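## Task

Move the white king, white pawn and white knight that sit beside the board onto C1, C2 and C4 respectively, reading square names from the labels on the board's edge. Every other square must end with the same contents it had at the start. Every piece on the board must finish standing upright and wholly within its square, and must stay that way without the robot holding it.

## Robot and tools

ROBOT AND FRAME. Two six-joint arms, left_arm and right_arm, each ending in a two-pad parallel gripper. All printed positions use one shared frame: origin on the tabletop midway between the arms, +x pointing out over the table, +z up, and left_arm sitting on the +y side. The arm names do not tell you which side of a picture they appear on. Printed hand positions are in metres and can be somewhat wrong, especially when an arm is stretched far.

GRIPPER GEOMETRY. The fingers extend along the gripper's +z axis and close along its x axis. end_effector_position is the point midway between the pads; fingertips lie 17.5 mm past it. A flat plate projects roughly 9 cm from the last joint's axis toward the gripper's -y and rotates with it. Turning only wrist 3 swings the pad midpoint around a 25 mm circle.

execute_actions. Argument "actions" is a list holding zero or one item; optional "pictures" (true/false) controls whether camera images come back (default: they do). Empty list: just report the current state. An item with "rows" (1 to 15 rows) and optional "steps" (1 to 15, default 15) is a motion; each step lasts 1/30 s, each row drives one step, and the final row repeats for any leftover steps. An item with only "steps" (up to 300) is a wait, measured from the previous result, with your writing time included. A refused call moves nothing.

ROW LAYOUT. Every row has exactly 18 numbers, even when one arm stays still: 9 for left_arm, then 9 for right_arm. Each arm's 9 are: six absolute joint target angles in radians, in order shoulder pan, shoulder lift, elbow, wrist 1, wrist 2, wrist 3 (same order as the Joint positions line), then gripper position, force_limit, speed, each scaled from -1 to 1. Joint ranges: elbow -3.142 to 3.142, all others -6.283 to 6.283. A call is refused if any target exceeds its range by over 0.010 rad and lies farther out than that joint's last reported angle. The true end can differ by up to 0.010 either way; targets beyond it are clipped, and a "joint sent to its limit" note appears (possibly referring to an earlier, still-running action). No note does not prove there is room left.

GRIPPER NUMBERS. position is an absolute opening command: +1 opens fully (50 mm between pads), about -0.65 brings pads together, -1 means close until something blocks them, which is how you grasp. force_limit per pad: -1 about 20 N, 0 about 102 N, +1 about 185 N; actual grip may be up to ~17 % above. speed of the gap change: -1 is 20 mm/s, 0 is 85 mm/s, +1 is 150 mm/s. New force_limit or speed values only apply once position changes by 0.01 or more, so to loosen a grip, open first. To leave a gripper alone, resend its current three numbers; 0 is itself a command.

MOTION LIMITS. Commands are smoothed, lagging about 0.15 s. Each step, the target actually sent stays within 0.292 rad (pan, lift), 0.365 rad (elbow) or 0.438 rad (each wrist) of the measured angle, and if the targets would place the gripper over 70 mm from where it is, all are scaled back. Distant goals therefore take several calls. Between calls the arms keep chasing the last row until they settle or a step is HELD; after that, only a new action moves them further.

RESULTS. The state line gives, per arm, end_effector_position (m), end_effector_quat_wxyz, linear and angular velocity (m/s, rad/s), plus gripper readings. object_status: 0 moving; 1 blocked while opening; 2 blocked while closing (a grasp, which you should confirm after sending -1); 3 reached the command or pads met (empty, or pressing something just wider than asked, or holding something very thin). Any new position resets it to 0 until the fingers settle. position_measured is in counts; opening is roughly (250 - counts) x 0.202 mm. If grip force falls sharply or the object slips out, fingers re-close on their own, except after a grasp at force_limit -1, where status stays 2 even when empty. Gripping something fixed and off-centre lets the grip fade, quickly at force_limit -1. Joint positions and Joint velocities lines list each arm's joints (rad, rad/s). "joint command not followed" means a clearance check altered or blocked joint targets on some steps; the rest of the row still ran. HELD marks steps where all or part of your row was not sent.

FAULTS AND HEAT. Load limits (N m): shoulder pan 287, shoulder lift 287, elbow 130, wrists 48.7 each, held weight included. Reaching one, or any outside force of 150 N on the arm, tool or load, halts that arm for 10 s, drops the rest of the call, and lets it yield. Carrying loads warms motors, even while you are writing; MOTOR HOT appears from 70 °C, and at 85 °C an OVER-TEMPERATURE FAULT brakes the arm until it cools, possibly for minutes. Heat persists into the next scene.

AVOID. Never let the arms collide or push on each other (the scene may end). Nothing may leave the table. Avoid drops, slips, slamming, hard knocks and heavy pushing. Held items occasionally get a short tug, so grasp securely. The simulation keeps running while you write.

zoom_image: "camera" is cam_high (896x504), cam_left_wrist (616x616) or cam_right_wrist (616x616); "region" is [x0, y0, x1, y1] in pixels from the top-left of that camera's latest image, at most 504 by 504. Returns an enlarged, sharper crop.

finished_scene: pass "scene" as the current scene number. Replying without a tool call ends all remaining work.

Each tool is called after ">>>" as name([rows], argument=value, ...), one row to a line, values as JSON.

## Session

>>> execute_actions(actions=[])

Scene clock: 0.00 s of 5200.00 s.
left_arm: end_effector_position=(+0.3788, +0.4949, +0.3222) position_measured=3 object_status=3 end_effector_quat_wxyz=(+0.335, +0.541, +0.758, +0.142) end_effector_velocity=(-0.000, -0.000, -0.001) end_effector_angular_velocity=(+0.002, -0.000, -0.001) | right_arm: end_effector_position=(+0.3586, -0.2945, +0.2508) position_measured=3 object_status=3 end_effector_quat_wxyz=(+0.550, +0.255, -0.634, +0.481) end_effector_velocity=(-0.000, -0.000, +0.000) end_effector_angular_velocity=(+0.000, +0.001, -0.001)
Joint positions: left_arm=[ 1.528 -2.59   2.592 -1.905 -0.89  -1.621] | right_arm=[ 3.67  -1.212  2.06  -0.769 -2.129 -1.193]
Joint velocities: left_arm=[-0.001  0.     0.001 -0.     0.     0.001] | right_arm=[-0.    -0.     0.     0.     0.001 -0.   ]

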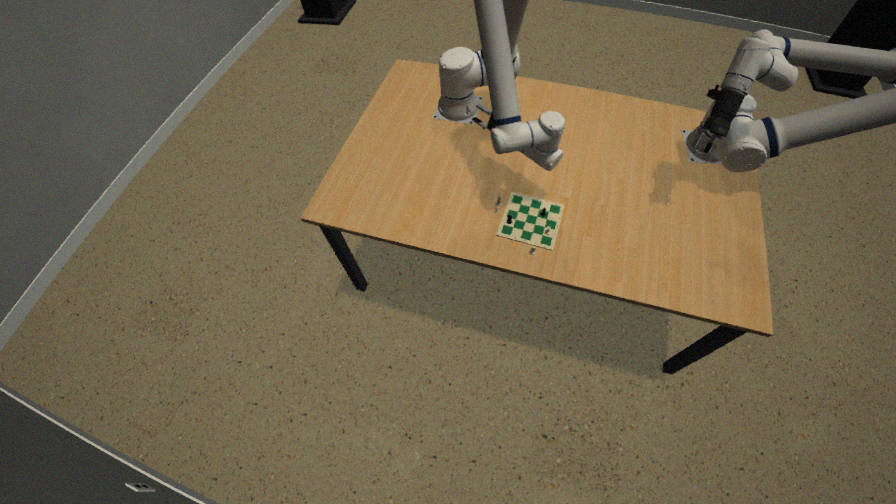

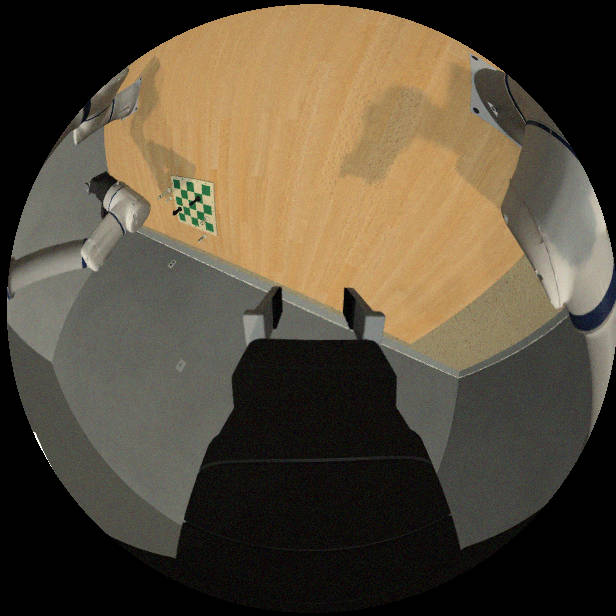

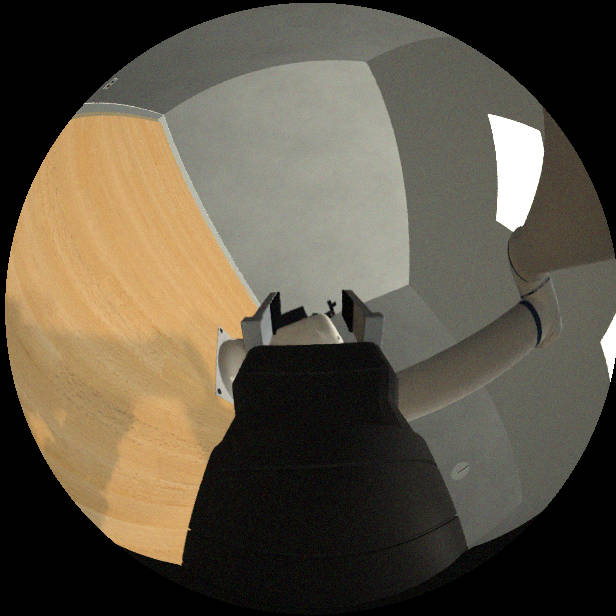

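>>> execute_actions([
  {"rows":[[1.528,-2.59,2.592,-1.905,-0.89,-1.621,1,0,0,3.6,-1.584,2.06,-2.047,-1.571,-1.193,1,0,0]]},
], pictures=false)

>>> execute_actions([
  {"steps":90},
])

>>> zoom_image(camera="cam_right_wrist", region=[150,100,450,350])

Scene clock: 7.00 s of 5200.00 s.
left_arm: end_effector_position=(+0.3788, +0.4948, +0.3227) position_measured=3 object_status=3 end_effector_quat_wxyz=(+0.336, +0.541, +0.758, +0.142) end_effector_velocity=(-0.000, -0.000, +0.000) end_effector_angular_velocity=(-0.001, -0.000, -0.000) | right_arm: end_effector_position=(+0.3737, -0.1726, +0.2197) position_measured=3 object_status=3 end_effector_quat_wxyz=(-0.292, -0.068, +0.935, -0.188) end_effector_velocity=(+0.272, +0.239, -0.045) end_effector_angular_velocity=(+0.934, -1.197, -0.268)
Joint positions: left_arm=[ 1.528 -2.59   2.592 -1.905 -0.89  -1.621] | right_arm=[ 3.612 -1.514  2.06  -1.413 -1.676 -1.193]
Joint velocities: left_arm=[-0. -0. -0. -0. -0.  0.] | right_arm=[-0.041 -0.239  0.    -1.255  0.352 -0.001]
Steps of this call (steps 1 to 90: nothing new was sent; then 3.50 s passed at rest; steps 91 to 105: all 15 steps of this action). Readings (joint positions | what the end effector reports):
91: left_arm=[1.528 -2.590 2.592 -1.905 -0.890 -1.621] | right_arm=[3.670 -1.213 2.060 -0.770 -2.128 -1.193] | left_arm position_measured=3 object_status=3 | right_arm position_measured=3 object_status=3
92: left_arm=[1.528 -2.590 2.592 -1.905 -0.890 -1.621] | right_arm=[3.667 -1.224 2.060 -0.788 -2.109 -1.193] | left_arm position_measured=3 object_status=3 | right_arm position_measured=3 object_status=3
94: left_arm=[1.528 -2.590 2.592 -1.905 -0.890 -1.621] | right_arm=[3.654 -1.282 2.060 -0.875 -2.023 -1.193] | left_arm position_measured=3 object_status=3 | right_arm position_measured=3 object_status=3
98: left_arm=[1.528 -2.590 2.592 -1.905 -0.890 -1.621] | right_arm=[3.629 -1.414 2.059 -1.089 -1.825 -1.193] | left_arm position_measured=3 object_status=3 | right_arm position_measured=3 object_status=3
105: the state above

Scene clock: 10.00 s of 5200.00 s.
left_arm: end_effector_position=(+0.3788, +0.4948, +0.3227) position_measured=3 object_status=3 end_effector_quat_wxyz=(+0.336, +0.541, +0.758, +0.142) end_effector_velocity=(+0.000, -0.000, +0.001) end_effector_angular_velocity=(-0.001, -0.000, +0.000) | right_arm: end_effector_position=(+0.5321, -0.0630, +0.2530) position_measured=3 object_status=3 end_effector_quat_wxyz=(+0.000, -0.047, +0.999, -0.000) end_effector_velocity=(+0.001, +0.000, -0.000) end_effector_angular_velocity=(-0.001, +0.001, +0.000)
Joint positions: left_arm=[ 1.528 -2.59   2.592 -1.905 -0.89  -1.621] | right_arm=[ 3.6   -1.584  2.06  -2.047 -1.571 -1.193]
Joint velocities: left_arm=[ 0.     0.    -0.001 -0.     0.    -0.   ] | right_arm=[ 0.     0.002 -0.001  0.    -0.    -0.   ]
Steps of this call (steps 1 to 45: the robot went on to your last target; steps 46 to 90: nothing new was sent). Readings (joint positions | what the end effector reports):
1: left_arm=[1.528 -2.590 2.592 -1.905 -0.890 -1.621] | right_arm=[3.611 -1.522 2.060 -1.455 -1.664 -1.193] | left_arm position_measured=3 object_status=3 | right_arm position_measured=3 object_status=3
2: left_arm=[1.528 -2.590 2.592 -1.905 -0.890 -1.621] | right_arm=[3.609 -1.528 2.060 -1.497 -1.654 -1.193] | left_arm position_measured=3 object_status=3 | right_arm position_measured=3 object_status=3
4: left_arm=[1.528 -2.590 2.592 -1.905 -0.890 -1.621] | right_arm=[3.608 -1.539 2.060 -1.579 -1.638 -1.193] | left_arm position_measured=3 object_status=3 | right_arm position_measured=3 object_status=3
8: left_arm=[1.528 -2.590 2.592 -1.905 -0.890 -1.621] | right_arm=[3.605 -1.555 2.060 -1.739 -1.614 -1.193] | left_arm position_measured=3 object_status=3 | right_arm position_measured=3 object_status=3
90: the state above
All arms were judged still, so your last target was given up. Only a new action makes them travel on or press farther. Fingers that are still opening or closing keep moving.

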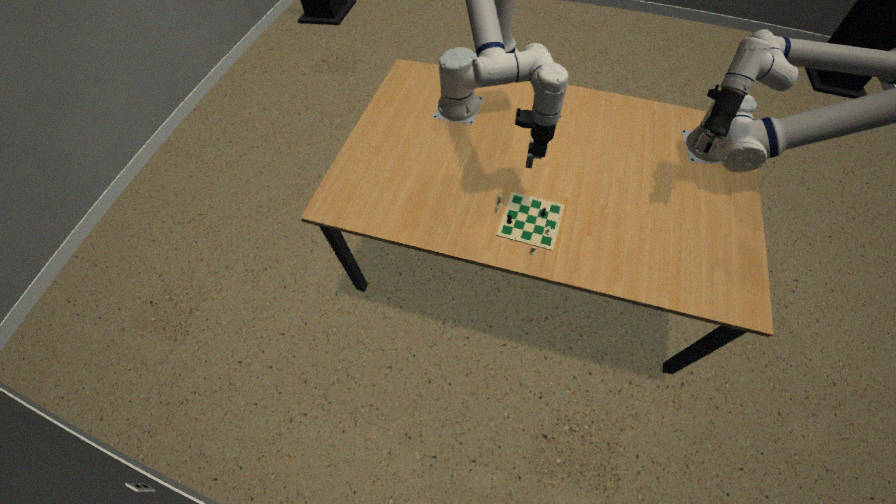

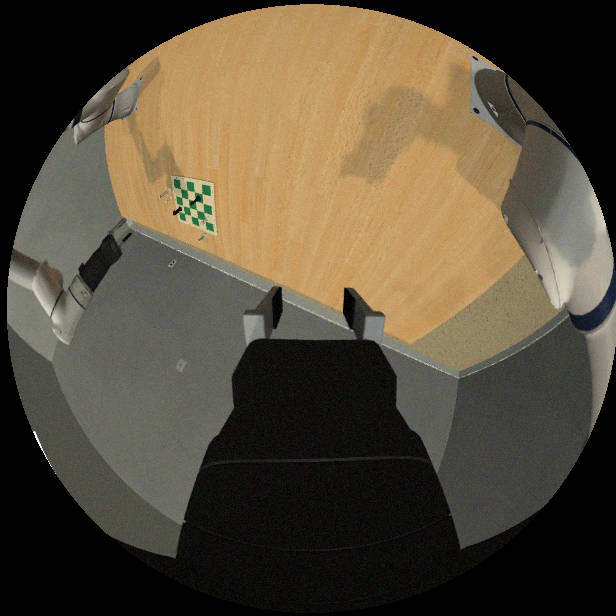

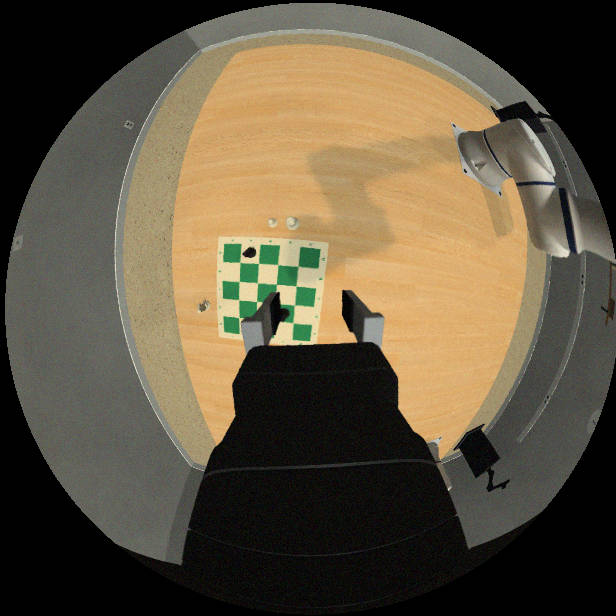

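Region (150, 100, 450, 350) of cam_right_wrist's 616x616 image, scaled by 1.680, with more detail than that image has.

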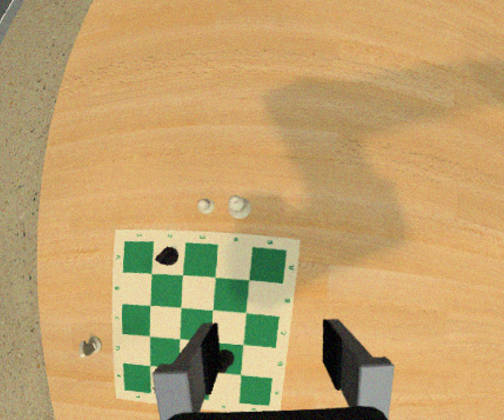

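>>> execute_actions([
  {"rows":[[1.528,-2.59,2.592,-1.905,-0.89,-1.621,1,0,0,3.495,-1.392,2.2075,-2.386,-1.571,-1.204,0.4,-1,0]]},
], pictures=false)

>>> execute_actions([
  {"steps":30},
])

Scene clock: 19.00 s of 5200.00 s.
left_arm: end_effector_position=(+0.3788, +0.4948, +0.3227) position_measured=3 object_status=3 end_effector_quat_wxyz=(+0.336, +0.541, +0.758, +0.142) end_effector_velocity=(+0.000, +0.000, -0.000) end_effector_angular_velocity=(+0.000, -0.001, -0.001) | right_arm: end_effector_position=(+0.5725, -0.1075, +0.1062) position_measured=92 object_status=3 end_effector_quat_wxyz=(-0.000, -0.005, +1.000, -0.000) end_effector_velocity=(+0.018, -0.050, -0.130) end_effector_angular_velocity=(+0.001, -0.002, -0.079)
Joint positions: left_arm=[ 1.528 -2.59   2.592 -1.905 -0.89  -1.621] | right_arm=[ 3.506 -1.413  2.191 -2.349 -1.571 -1.203]
Joint velocities: left_arm=[-0.    -0.002  0.001 -0.     0.001  0.002] | right_arm=[-0.088  0.161  0.122 -0.285  0.    -0.009]
Steps of this call (steps 1 to 90: nothing new was sent; then 5.50 s passed at rest; steps 91 to 105: all 15 steps of this action). Readings (joint positions | what the end effector reports):
91: left_arm=[1.528 -2.590 2.592 -1.905 -0.890 -1.621] | right_arm=[3.600 -1.584 2.060 -2.048 -1.571 -1.193] | left_arm position_measured=3 object_status=3 | right_arm position_measured=7 object_status=0
92: left_arm=[1.528 -2.590 2.592 -1.905 -0.890 -1.621] | right_arm=[3.595 -1.576 2.066 -2.065 -1.571 -1.194] | left_arm position_measured=3 object_status=3 | right_arm position_measured=21 object_status=0
94: left_arm=[1.528 -2.590 2.592 -1.905 -0.890 -1.621] | right_arm=[3.579 -1.546 2.090 -2.113 -1.571 -1.195] | left_arm position_measured=3 object_status=3 | right_arm position_measured=49 object_status=0
98: left_arm=[1.528 -2.590 2.592 -1.905 -0.890 -1.621] | right_arm=[3.550 -1.493 2.130 -2.208 -1.571 -1.198] | left_arm position_measured=3 object_status=3 | right_arm position_measured=92 object_status=0
105: the state above

Scene clock: 20.00 s of 5200.00 s.
left_arm: end_effector_position=(+0.3788, +0.4948, +0.3227) position_measured=3 object_status=3 end_effector_quat_wxyz=(+0.336, +0.541, +0.758, +0.142) end_effector_velocity=(-0.000, -0.000, -0.001) end_effector_angular_velocity=(+0.003, +0.000, -0.002) | right_arm: end_effector_position=(+0.5744, -0.1143, +0.0891) position_measured=92 object_status=3 end_effector_quat_wxyz=(-0.000, -0.000, +1.000, -0.000) end_effector_velocity=(-0.000, -0.000, -0.001) end_effector_angular_velocity=(-0.001, +0.001, -0.000)
Joint positions: left_arm=[ 1.528 -2.59   2.592 -1.905 -0.89  -1.621] | right_arm=[ 3.495 -1.392  2.207 -2.386 -1.571 -1.204]
Joint velocities: left_arm=[-0.001  0.     0.001  0.    -0.     0.002] | right_arm=[-0.     0.001  0.     0.    -0.     0.   ]
Steps of this call (steps 1 to 30: the robot went on to your last target). Readings (joint positions | what the end effector reports):
1: left_arm=[1.528 -2.590 2.592 -1.905 -0.890 -1.621] | right_arm=[3.504 -1.408 2.195 -2.357 -1.571 -1.203] | left_arm position_measured=3 object_status=3 | right_arm position_measured=92 object_status=3
2: left_arm=[1.528 -2.590 2.592 -1.905 -0.890 -1.621] | right_arm=[3.502 -1.405 2.198 -2.364 -1.571 -1.203] | left_arm position_measured=3 object_status=3 | right_arm position_measured=92 object_status=3
4: left_arm=[1.528 -2.590 2.592 -1.905 -0.890 -1.621] | right_arm=[3.499 -1.400 2.202 -2.373 -1.571 -1.204] | left_arm position_measured=3 object_status=3 | right_arm position_measured=92 object_status=3
8: left_arm=[1.528 -2.590 2.592 -1.905 -0.890 -1.621] | right_arm=[3.496 -1.395 2.205 -2.381 -1.571 -1.204] | left_arm position_measured=3 object_status=3 | right_arm position_measured=92 object_status=3
30: the state above
All arms were judged still, so your last target was given up. Only a new action makes them travel on or press farther. Fingers that are still opening or closing keep moving.

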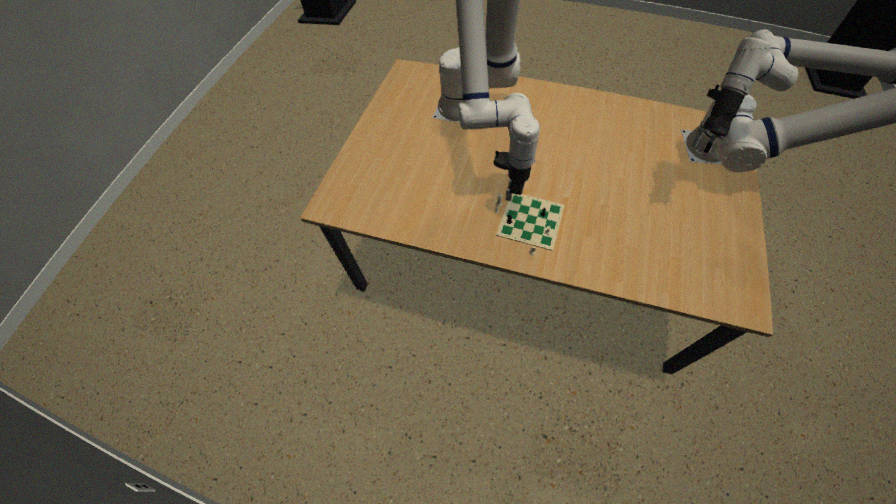

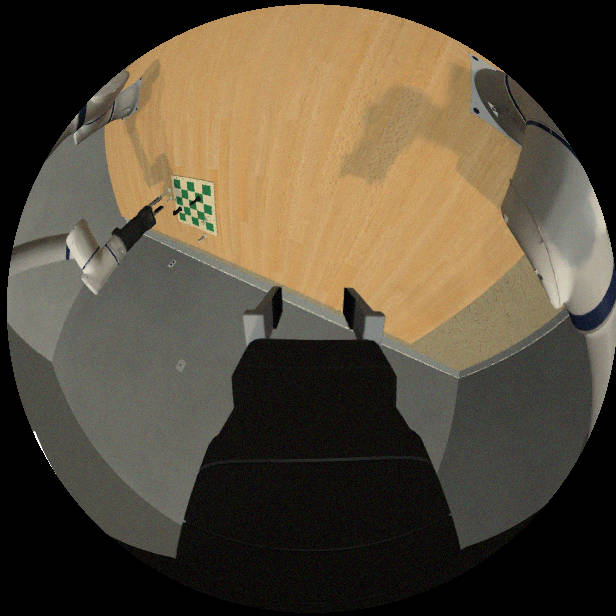

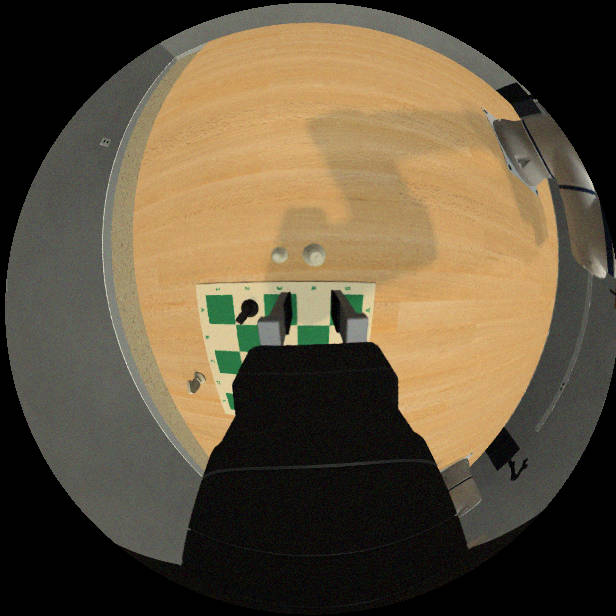

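>>> execute_actions([
  {"rows":[[1.528,-2.59,2.592,-1.905,-0.89,-1.621,1,0,0,3.461,-1.3875,2.2527,-2.436,-1.571,-1.238,0.4,-1,0]]},
])

>>> zoom_image(camera="cam_right_wrist", region=[160,200,410,400])

Scene clock: 26.80 s of 5200.00 s.
left_arm: end_effector_position=(+0.3788, +0.4948, +0.3227) position_measured=3 object_status=3 end_effector_quat_wxyz=(+0.336, +0.541, +0.758, +0.142) end_effector_velocity=(-0.000, -0.001, -0.000) end_effector_angular_velocity=(-0.001, +0.000, -0.001) | right_arm: end_effector_position=(+0.5701, -0.1373, +0.0703) position_measured=92 object_status=3 end_effector_quat_wxyz=(+0.000, -0.000, +1.000, -0.000) end_effector_velocity=(-0.001, -0.005, -0.005) end_effector_angular_velocity=(+0.000, +0.002, -0.000)
Joint positions: left_arm=[ 1.528 -2.59   2.592 -1.905 -0.89  -1.621] | right_arm=[ 3.462 -1.388  2.251 -2.435 -1.571 -1.237]
Joint velocities: left_arm=[-0.002  0.     0.    -0.001 -0.    -0.001] | right_arm=[-0.007  0.003  0.009 -0.011  0.001 -0.007]
Steps of this call (steps 1 to 90: nothing new was sent; then 3.30 s passed at rest; steps 91 to 105: all 15 steps of this action). Readings (joint positions | what the end effector reports):
91: left_arm=[1.528 -2.590 2.592 -1.905 -0.890 -1.621] | right_arm=[3.495 -1.392 2.208 -2.386 -1.571 -1.204] | left_arm position_measured=3 object_status=3 | right_arm position_measured=92 object_status=3
92: left_arm=[1.528 -2.590 2.592 -1.905 -0.890 -1.621] | right_arm=[3.489 -1.392 2.215 -2.395 -1.571 -1.210] | left_arm position_measured=3 object_status=3 | right_arm position_measured=92 object_status=3
94: left_arm=[1.528 -2.590 2.592 -1.905 -0.890 -1.621] | right_arm=[3.477 -1.390 2.231 -2.412 -1.571 -1.222] | left_arm position_measured=3 object_status=3 | right_arm position_measured=92 object_status=3
98: left_arm=[1.528 -2.590 2.592 -1.905 -0.890 -1.621] | right_arm=[3.467 -1.388 2.245 -2.427 -1.571 -1.232] | left_arm position_measured=3 object_status=3 | right_arm position_measured=92 object_status=3
105: the state above

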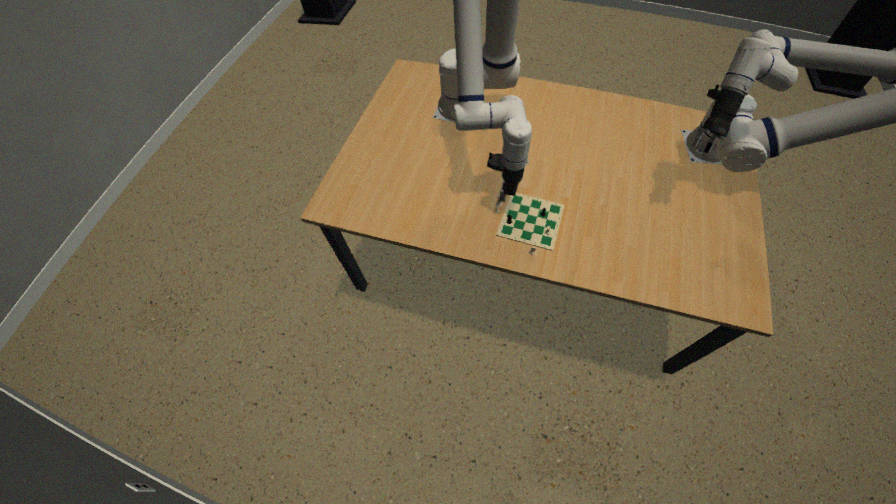

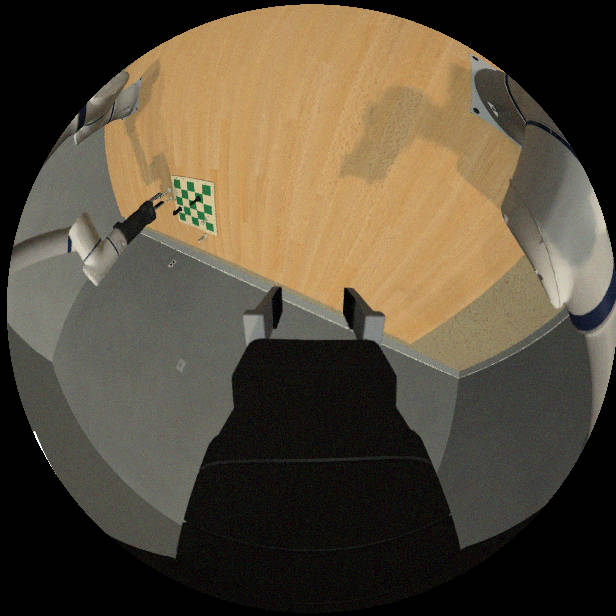

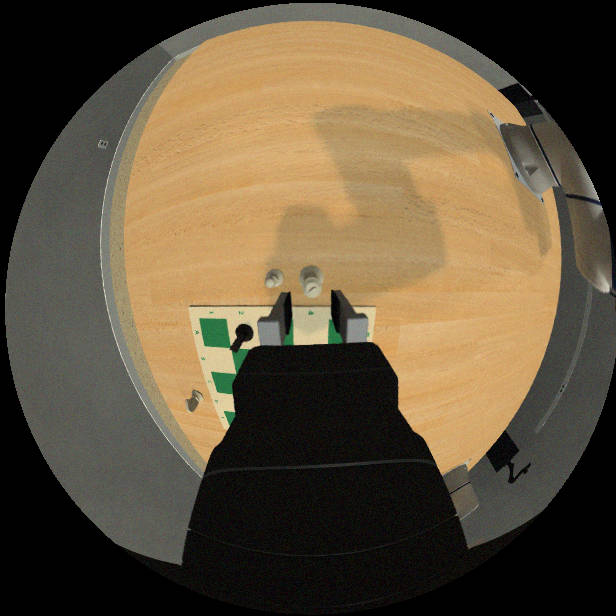

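Region (160, 200, 410, 400) of cam_right_wrist's 616x616 image, scaled by 2.016, with more detail than that image has; it fills the top 403 rows of this view, and the rest is white.

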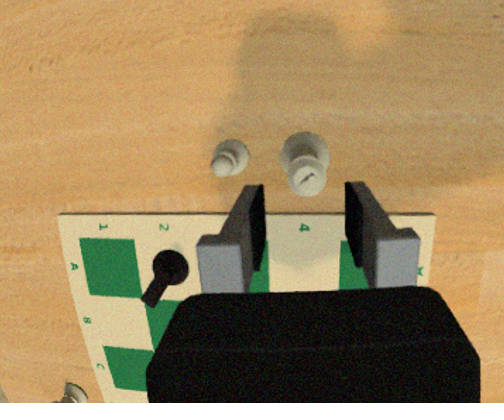

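>>> execute_actions([
  {"rows":[[1.528,-2.59,2.592,-1.905,-0.89,-1.621,1,0,0,3.445,-1.39,2.265,-2.446,-1.571,-1.254,0.4,-1,0],[1.528,-2.59,2.592,-1.905,-0.89,-1.621,1,0,0,3.445,-1.38,2.268,-2.459,-1.571,-1.254,0.4,-1,0],[1.528,-2.59,2.592,-1.905,-0.89,-1.621,1,0,0,3.445,-1.332,2.284,-2.523,-1.571,-1.254,0.4,-1,0]]},
])

Scene clock: 31.53 s of 5200.00 s.
left_arm: end_effector_position=(+0.3788, +0.4948, +0.3227) position_measured=3 object_status=3 end_effector_quat_wxyz=(+0.336, +0.541, +0.758, +0.142) end_effector_velocity=(-0.000, -0.001, -0.000) end_effector_angular_velocity=(+0.001, +0.001, -0.000) | right_arm: end_effector_position=(+0.5704, -0.1476, +0.0338) position_measured=92 object_status=3 end_effector_quat_wxyz=(+0.000, -0.000, +1.000, -0.000) end_effector_velocity=(-0.000, -0.003, -0.012) end_effector_angular_velocity=(-0.001, -0.000, +0.001)
Joint positions: left_arm=[ 1.528 -2.59   2.592 -1.905 -0.89  -1.621] | right_arm=[ 3.445 -1.335  2.283 -2.519 -1.571 -1.254]
Joint velocities: left_arm=[-0.001  0.002 -0.001  0.    -0.    -0.001] | right_arm=[-0.003  0.019  0.009 -0.029 -0.001 -0.004]
Steps of this call (steps 1 to 15: the robot went on to your last target; steps 16 to 90: nothing new was sent; then 1.23 s passed at rest; steps 91 to 105: all 15 steps of this action). Readings (joint positions | what the end effector reports):
91: left_arm=[1.528 -2.590 2.592 -1.905 -0.890 -1.621] | right_arm=[3.461 -1.387 2.253 -2.436 -1.571 -1.238] | left_arm position_measured=3 object_status=3 | right_arm position_measured=92 object_status=3
92: left_arm=[1.528 -2.590 2.592 -1.905 -0.890 -1.621] | right_arm=[3.458 -1.388 2.255 -2.438 -1.571 -1.241] | left_arm position_measured=3 object_status=3 | right_arm position_measured=92 object_status=3
94: left_arm=[1.528 -2.590 2.592 -1.905 -0.890 -1.621] | right_arm=[3.453 -1.377 2.262 -2.457 -1.571 -1.246] | left_arm position_measured=3 object_status=3 | right_arm position_measured=92 object_status=3
98: left_arm=[1.528 -2.590 2.592 -1.905 -0.890 -1.621] | right_arm=[3.448 -1.348 2.277 -2.500 -1.571 -1.251] | left_arm position_measured=3 object_status=3 | right_arm position_measured=92 object_status=3
105: the state above

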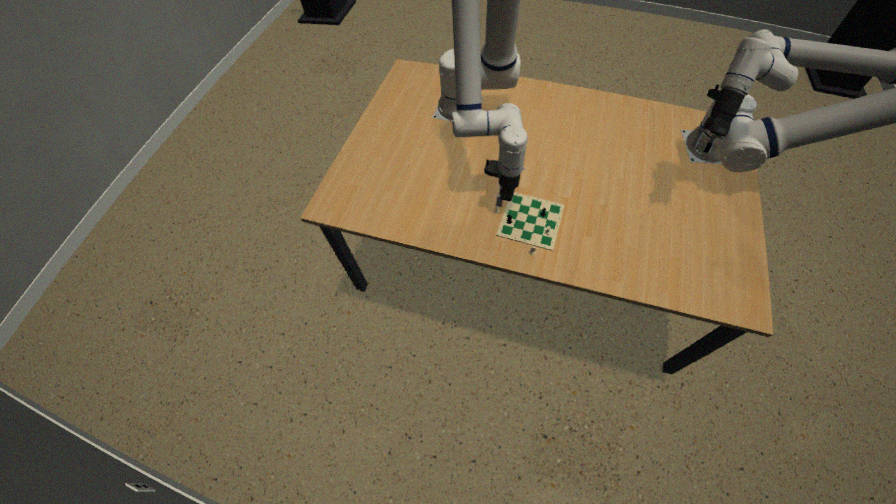

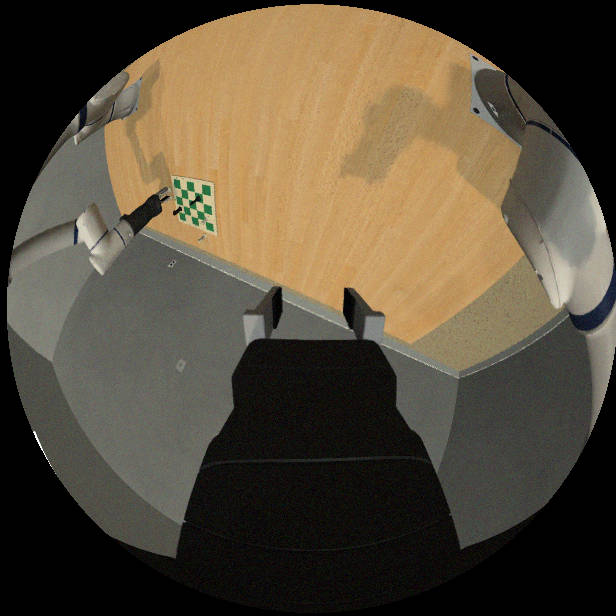

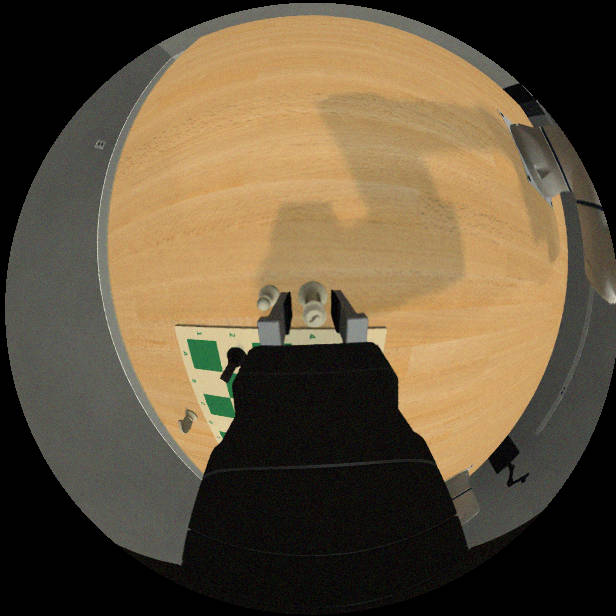

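>>> execute_actions([
  {"rows":[[1.528,-2.59,2.592,-1.905,-0.89,-1.621,1,0,0,3.445,-1.332,2.284,-2.523,-1.571,-1.254,-1,-0.7,0]]},
], pictures=false)

>>> execute_actions([
  {"rows":[[1.528,-2.59,2.592,-1.905,-0.89,-1.621,1,0,0,3.445,-1.469,2.227,-2.329,-1.571,-1.254,-1,-0.7,0]]},
], pictures=false)

>>> execute_actions([
  {"rows":[[1.528,-2.59,2.592,-1.905,-0.89,-1.621,1,0,0,3.574,-1.218,1.915,-2.268,-1.571,-1.125,-1,-0.7,0]]},
], pictures=false)

>>> execute_actions([
  {"steps":15},
])

Scene clock: 37.90 s of 5200.00 s.
left_arm: end_effector_position=(+0.3788, +0.4948, +0.3227) position_measured=3 object_status=3 end_effector_quat_wxyz=(+0.336, +0.541, +0.758, +0.142) end_effector_velocity=(-0.000, -0.000, -0.000) end_effector_angular_velocity=(+0.000, +0.000, -0.001) | right_arm: end_effector_position=(+0.5703, -0.1479, +0.0322) position_measured=187 object_status=2 end_effector_quat_wxyz=(+0.000, -0.000, +1.000, -0.000) end_effector_velocity=(-0.000, -0.000, -0.000) end_effector_angular_velocity=(-0.000, +0.001, +0.000)
Joint positions: left_arm=[ 1.528 -2.59   2.592 -1.905 -0.89  -1.621] | right_arm=[ 3.445 -1.332  2.284 -2.523 -1.571 -1.254]
Joint velocities: left_arm=[-0.001  0.     0.     0.    -0.    -0.   ] | right_arm=[-0.  0.  0. -0. -0. -0.]
Steps of this call (steps 1 to 15: the robot went on to your last target; steps 16 to 90: nothing new was sent; then 2.87 s passed at rest; steps 91 to 105: all 15 steps of this action). Readings (joint positions | what the end effector reports):
91: left_arm=[1.528 -2.590 2.592 -1.905 -0.890 -1.621] | right_arm=[3.445 -1.332 2.284 -2.523 -1.571 -1.254] | left_arm position_measured=3 object_status=3 | right_arm position_measured=96 object_status=0
92: left_arm=[1.528 -2.590 2.592 -1.905 -0.890 -1.621] | right_arm=[3.445 -1.332 2.284 -2.523 -1.571 -1.254] | left_arm position_measured=3 object_status=3 | right_arm position_measured=110 object_status=0
94: left_arm=[1.528 -2.590 2.592 -1.905 -0.890 -1.621] | right_arm=[3.445 -1.332 2.284 -2.523 -1.571 -1.254] | left_arm position_measured=3 object_status=3 | right_arm position_measured=138 object_status=0
98: left_arm=[1.528 -2.590 2.592 -1.905 -0.890 -1.621] | right_arm=[3.445 -1.332 2.284 -2.523 -1.571 -1.254] | left_arm position_measured=3 object_status=3 | right_arm position_measured=187 object_status=0
105: the state above

Scene clock: 38.40 s of 5200.00 s.
left_arm: end_effector_position=(+0.3788, +0.4948, +0.3227) position_measured=3 object_status=3 end_effector_quat_wxyz=(+0.336, +0.541, +0.758, +0.142) end_effector_velocity=(+0.000, +0.000, +0.000) end_effector_angular_velocity=(-0.000, -0.000, +0.000) | right_arm: end_effector_position=(+0.5710, -0.1477, +0.1157) position_measured=187 object_status=2 end_effector_quat_wxyz=(+0.000, -0.000, +1.000, -0.000) end_effector_velocity=(-0.002, -0.000, +0.025) end_effector_angular_velocity=(-0.000, -0.001, +0.001)
Joint positions: left_arm=[ 1.528 -2.59   2.592 -1.905 -0.89  -1.621] | right_arm=[ 3.445 -1.464  2.229 -2.336 -1.571 -1.254]
Joint velocities: left_arm=[ 0.001 -0.001 -0.001  0.001 -0.     0.001] | right_arm=[ 0.    -0.038 -0.016  0.053 -0.    -0.   ]
Steps of this call (steps 1 to 15: all 15 steps of this action). Readings (joint positions | what the end effector reports):
1: left_arm=[1.528 -2.590 2.592 -1.905 -0.890 -1.621] | right_arm=[3.445 -1.332 2.284 -2.523 -1.571 -1.254] | left_arm position_measured=3 object_status=3 | right_arm position_measured=187 object_status=2
2: left_arm=[1.528 -2.590 2.592 -1.905 -0.890 -1.621] | right_arm=[3.445 -1.343 2.281 -2.506 -1.571 -1.254] | left_arm position_measured=3 object_status=3 | right_arm position_measured=187 object_status=2
4: left_arm=[1.528 -2.590 2.592 -1.905 -0.890 -1.621] | right_arm=[3.445 -1.385 2.261 -2.448 -1.571 -1.254] | left_arm position_measured=3 object_status=3 | right_arm position_measured=187 object_status=2
8: left_arm=[1.528 -2.590 2.592 -1.905 -0.890 -1.621] | right_arm=[3.445 -1.439 2.240 -2.371 -1.571 -1.254] | left_arm position_measured=3 object_status=3 | right_arm position_measured=187 object_status=2
15: the state above

Scene clock: 38.90 s of 5200.00 s.
left_arm: end_effector_position=(+0.3788, +0.4948, +0.3227) position_measured=3 object_status=3 end_effector_quat_wxyz=(+0.336, +0.541, +0.758, +0.142) end_effector_velocity=(-0.000, +0.000, -0.002) end_effector_angular_velocity=(+0.003, +0.001, +0.001) | right_arm: end_effector_position=(+0.6676, -0.0263, +0.1126) position_measured=187 object_status=2 end_effector_quat_wxyz=(+0.000, -0.000, +1.000, -0.000) end_effector_velocity=(+0.074, +0.121, -0.015) end_effector_angular_velocity=(+0.000, -0.001, +0.001)
Joint positions: left_arm=[ 1.528 -2.59   2.592 -1.905 -0.89  -1.621] | right_arm=[ 3.56  -1.244  1.948 -2.275 -1.571 -1.139]
Joint velocities: left_arm=[ 0.     0.001  0.003  0.     0.    -0.002] | right_arm=[ 0.105  0.199 -0.253  0.054 -0.     0.104]
Steps of this call (steps 1 to 15: all 15 steps of this action). Readings (joint positions | what the end effector reports):
1: left_arm=[1.528 -2.590 2.592 -1.905 -0.890 -1.621] | right_arm=[3.445 -1.465 2.228 -2.334 -1.571 -1.254] | left_arm position_measured=3 object_status=3 | right_arm position_measured=187 object_status=2
2: left_arm=[1.528 -2.590 2.592 -1.905 -0.890 -1.621] | right_arm=[3.451 -1.455 2.215 -2.330 -1.571 -1.248] | left_arm position_measured=3 object_status=3 | right_arm position_measured=187 object_status=2
4: left_arm=[1.528 -2.590 2.592 -1.905 -0.890 -1.621] | right_arm=[3.471 -1.416 2.165 -2.321 -1.571 -1.228] | left_arm position_measured=3 object_status=3 | right_arm position_measured=187 object_status=2
8: left_arm=[1.528 -2.590 2.592 -1.905 -0.890 -1.621] | right_arm=[3.508 -1.345 2.076 -2.302 -1.571 -1.191] | left_arm position_measured=3 object_status=3 | right_arm position_measured=187 object_status=2
15: the state above

Scene clock: 39.40 s of 5200.00 s.
left_arm: end_effector_position=(+0.3788, +0.4948, +0.3227) position_measured=3 object_status=3 end_effector_quat_wxyz=(+0.336, +0.541, +0.758, +0.142) end_effector_velocity=(-0.000, -0.000, +0.001) end_effector_angular_velocity=(-0.001, -0.000, -0.001) | right_arm: end_effector_position=(+0.6770, -0.0107, +0.1104) position_measured=187 object_status=2 end_effector_quat_wxyz=(+0.000, -0.000, +1.000, -0.000) end_effector_velocity=(+0.001, +0.002, -0.002) end_effector_angular_velocity=(-0.001, +0.002, +0.000)
Joint positions: left_arm=[ 1.528 -2.59   2.592 -1.905 -0.89  -1.621] | right_arm=[ 3.574 -1.219  1.916 -2.268 -1.571 -1.125]
Joint velocities: left_arm=[ 0.    -0.    -0.001 -0.    -0.     0.001] | right_arm=[ 0.002  0.006 -0.005  0.001  0.     0.002]
Steps of this call (steps 1 to 15: the robot went on to your last target). Readings (joint positions | what the end effector reports):
1: left_arm=[1.528 -2.590 2.592 -1.905 -0.890 -1.621] | right_arm=[3.563 -1.238 1.941 -2.273 -1.571 -1.136] | left_arm position_measured=3 object_status=3 | right_arm position_measured=187 object_status=2
2: left_arm=[1.528 -2.590 2.592 -1.905 -0.890 -1.621] | right_arm=[3.566 -1.234 1.935 -2.272 -1.571 -1.133] | left_arm position_measured=3 object_status=3 | right_arm position_measured=187 object_status=2
4: left_arm=[1.528 -2.590 2.592 -1.905 -0.890 -1.621] | right_arm=[3.569 -1.227 1.927 -2.270 -1.571 -1.130] | left_arm position_measured=3 object_status=3 | right_arm position_measured=187 object_status=2
8: left_arm=[1.528 -2.590 2.592 -1.905 -0.890 -1.621] | right_arm=[3.572 -1.221 1.919 -2.269 -1.571 -1.127] | left_arm position_measured=3 object_status=3 | right_arm position_measured=187 object_status=2
15: the state above

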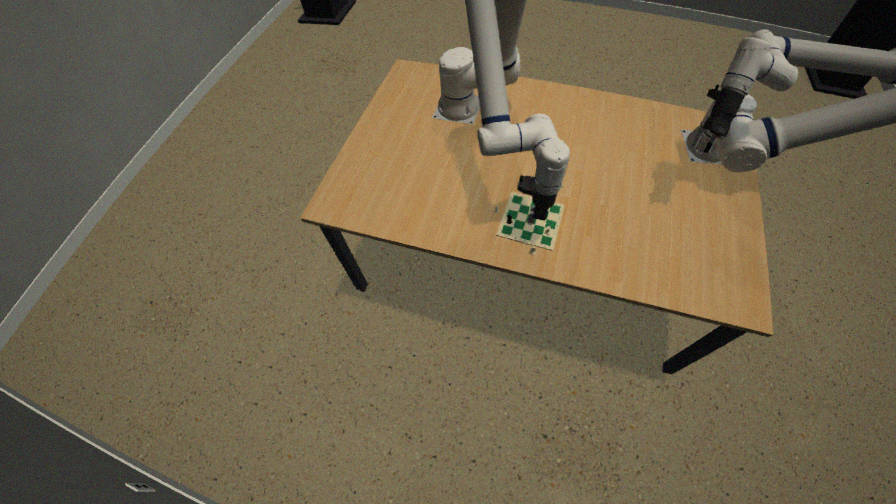

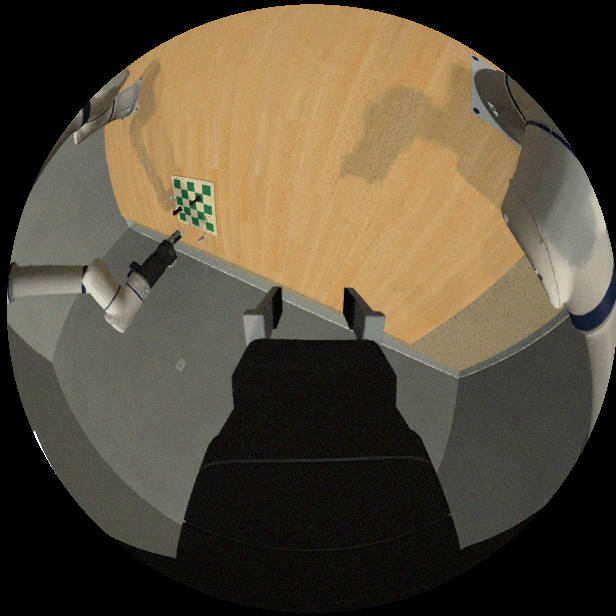

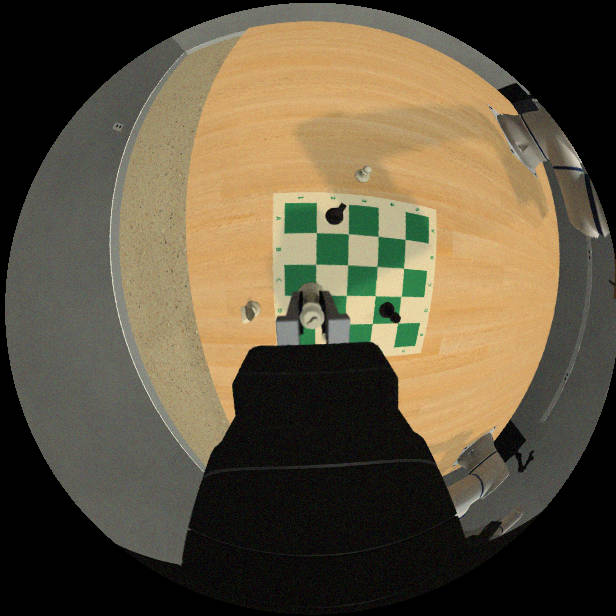

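>>> execute_actions([
  {"rows":[[1.528,-2.59,2.592,-1.905,-0.89,-1.621,1,0,0,3.571,-1.1233,1.9242,-2.372,-1.571,-1.128,-1,-0.7,0]]},
])

>>> zoom_image(camera="cam_right_wrist", region=[200,200,450,400])

Scene clock: 42.87 s of 5200.00 s.
left_arm: end_effector_position=(+0.3788, +0.4948, +0.3227) position_measured=3 object_status=3 end_effector_quat_wxyz=(+0.336, +0.541, +0.758, +0.142) end_effector_velocity=(+0.000, +0.000, -0.001) end_effector_angular_velocity=(+0.003, -0.000, +0.000) | right_arm: end_effector_position=(+0.6904, -0.0066, +0.0463) position_measured=187 object_status=2 end_effector_quat_wxyz=(+0.000, -0.000, +1.000, +0.000) end_effector_velocity=(+0.002, +0.000, -0.017) end_effector_angular_velocity=(-0.000, +0.002, +0.000)
Joint positions: left_arm=[ 1.528 -2.59   2.592 -1.905 -0.89  -1.621] | right_arm=[ 3.571 -1.126  1.924 -2.369 -1.571 -1.128]
Joint velocities: left_arm=[0.001 0.001 0.001 0.    0.    0.001] | right_arm=[-0.001  0.023  0.003 -0.024  0.001 -0.001]
Steps of this call (steps 1 to 15: the robot went on to your last target; steps 16 to 89: nothing new was sent; steps 90 to 104: all 15 steps of this action). Readings (joint positions | what the end effector reports):
90: left_arm=[1.528 -2.590 2.592 -1.905 -0.890 -1.621] | right_arm=[3.574 -1.217 1.915 -2.268 -1.571 -1.125] | left_arm position_measured=3 object_status=3 | right_arm position_measured=187 object_status=2
91: left_arm=[1.528 -2.590 2.592 -1.905 -0.890 -1.621] | right_arm=[3.574 -1.207 1.915 -2.281 -1.571 -1.125] | left_arm position_measured=3 object_status=3 | right_arm position_measured=187 object_status=2
93: left_arm=[1.528 -2.590 2.592 -1.905 -0.890 -1.621] | right_arm=[3.572 -1.171 1.920 -2.318 -1.571 -1.126] | left_arm position_measured=3 object_status=3 | right_arm position_measured=187 object_status=2
97: left_arm=[1.528 -2.590 2.592 -1.905 -0.890 -1.621] | right_arm=[3.572 -1.141 1.922 -2.353 -1.571 -1.127] | left_arm position_measured=3 object_status=3 | right_arm position_measured=187 object_status=2
104: the state above

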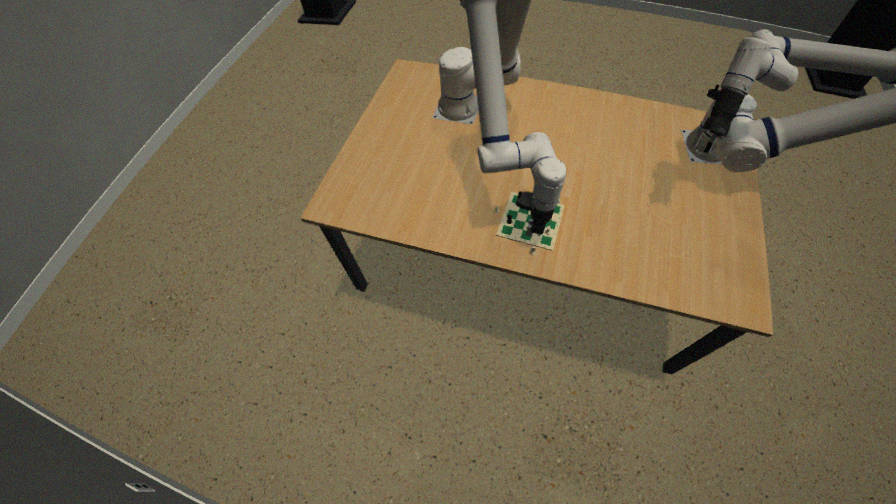

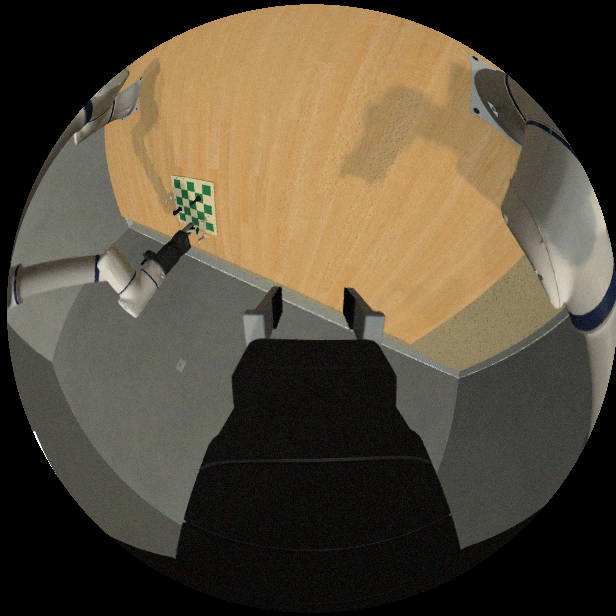

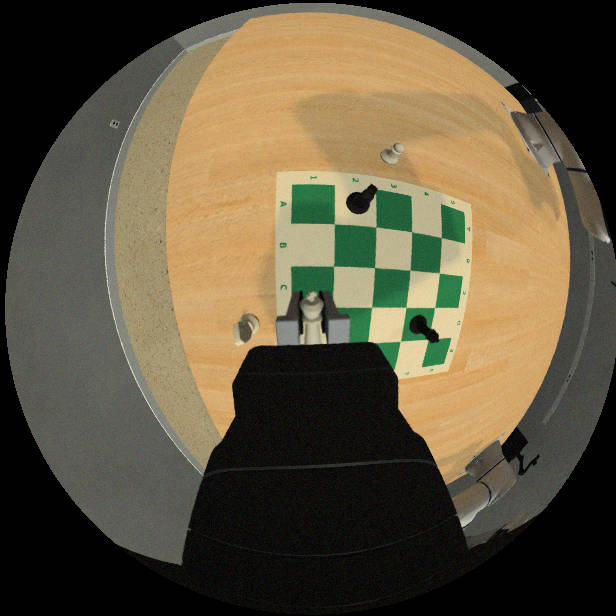

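Region (200, 200, 450, 400) of cam_right_wrist's 616x616 image, scaled by 2.016, with more detail than that image has; it fills the top 403 rows of this view, and the rest is white.

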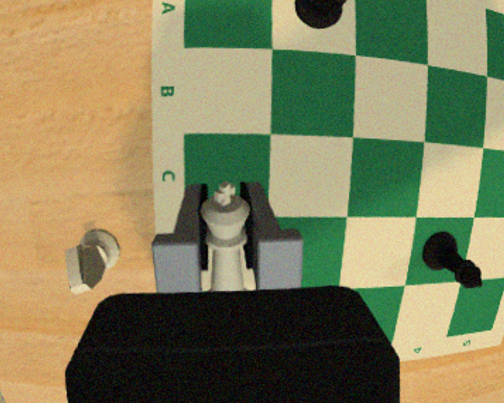

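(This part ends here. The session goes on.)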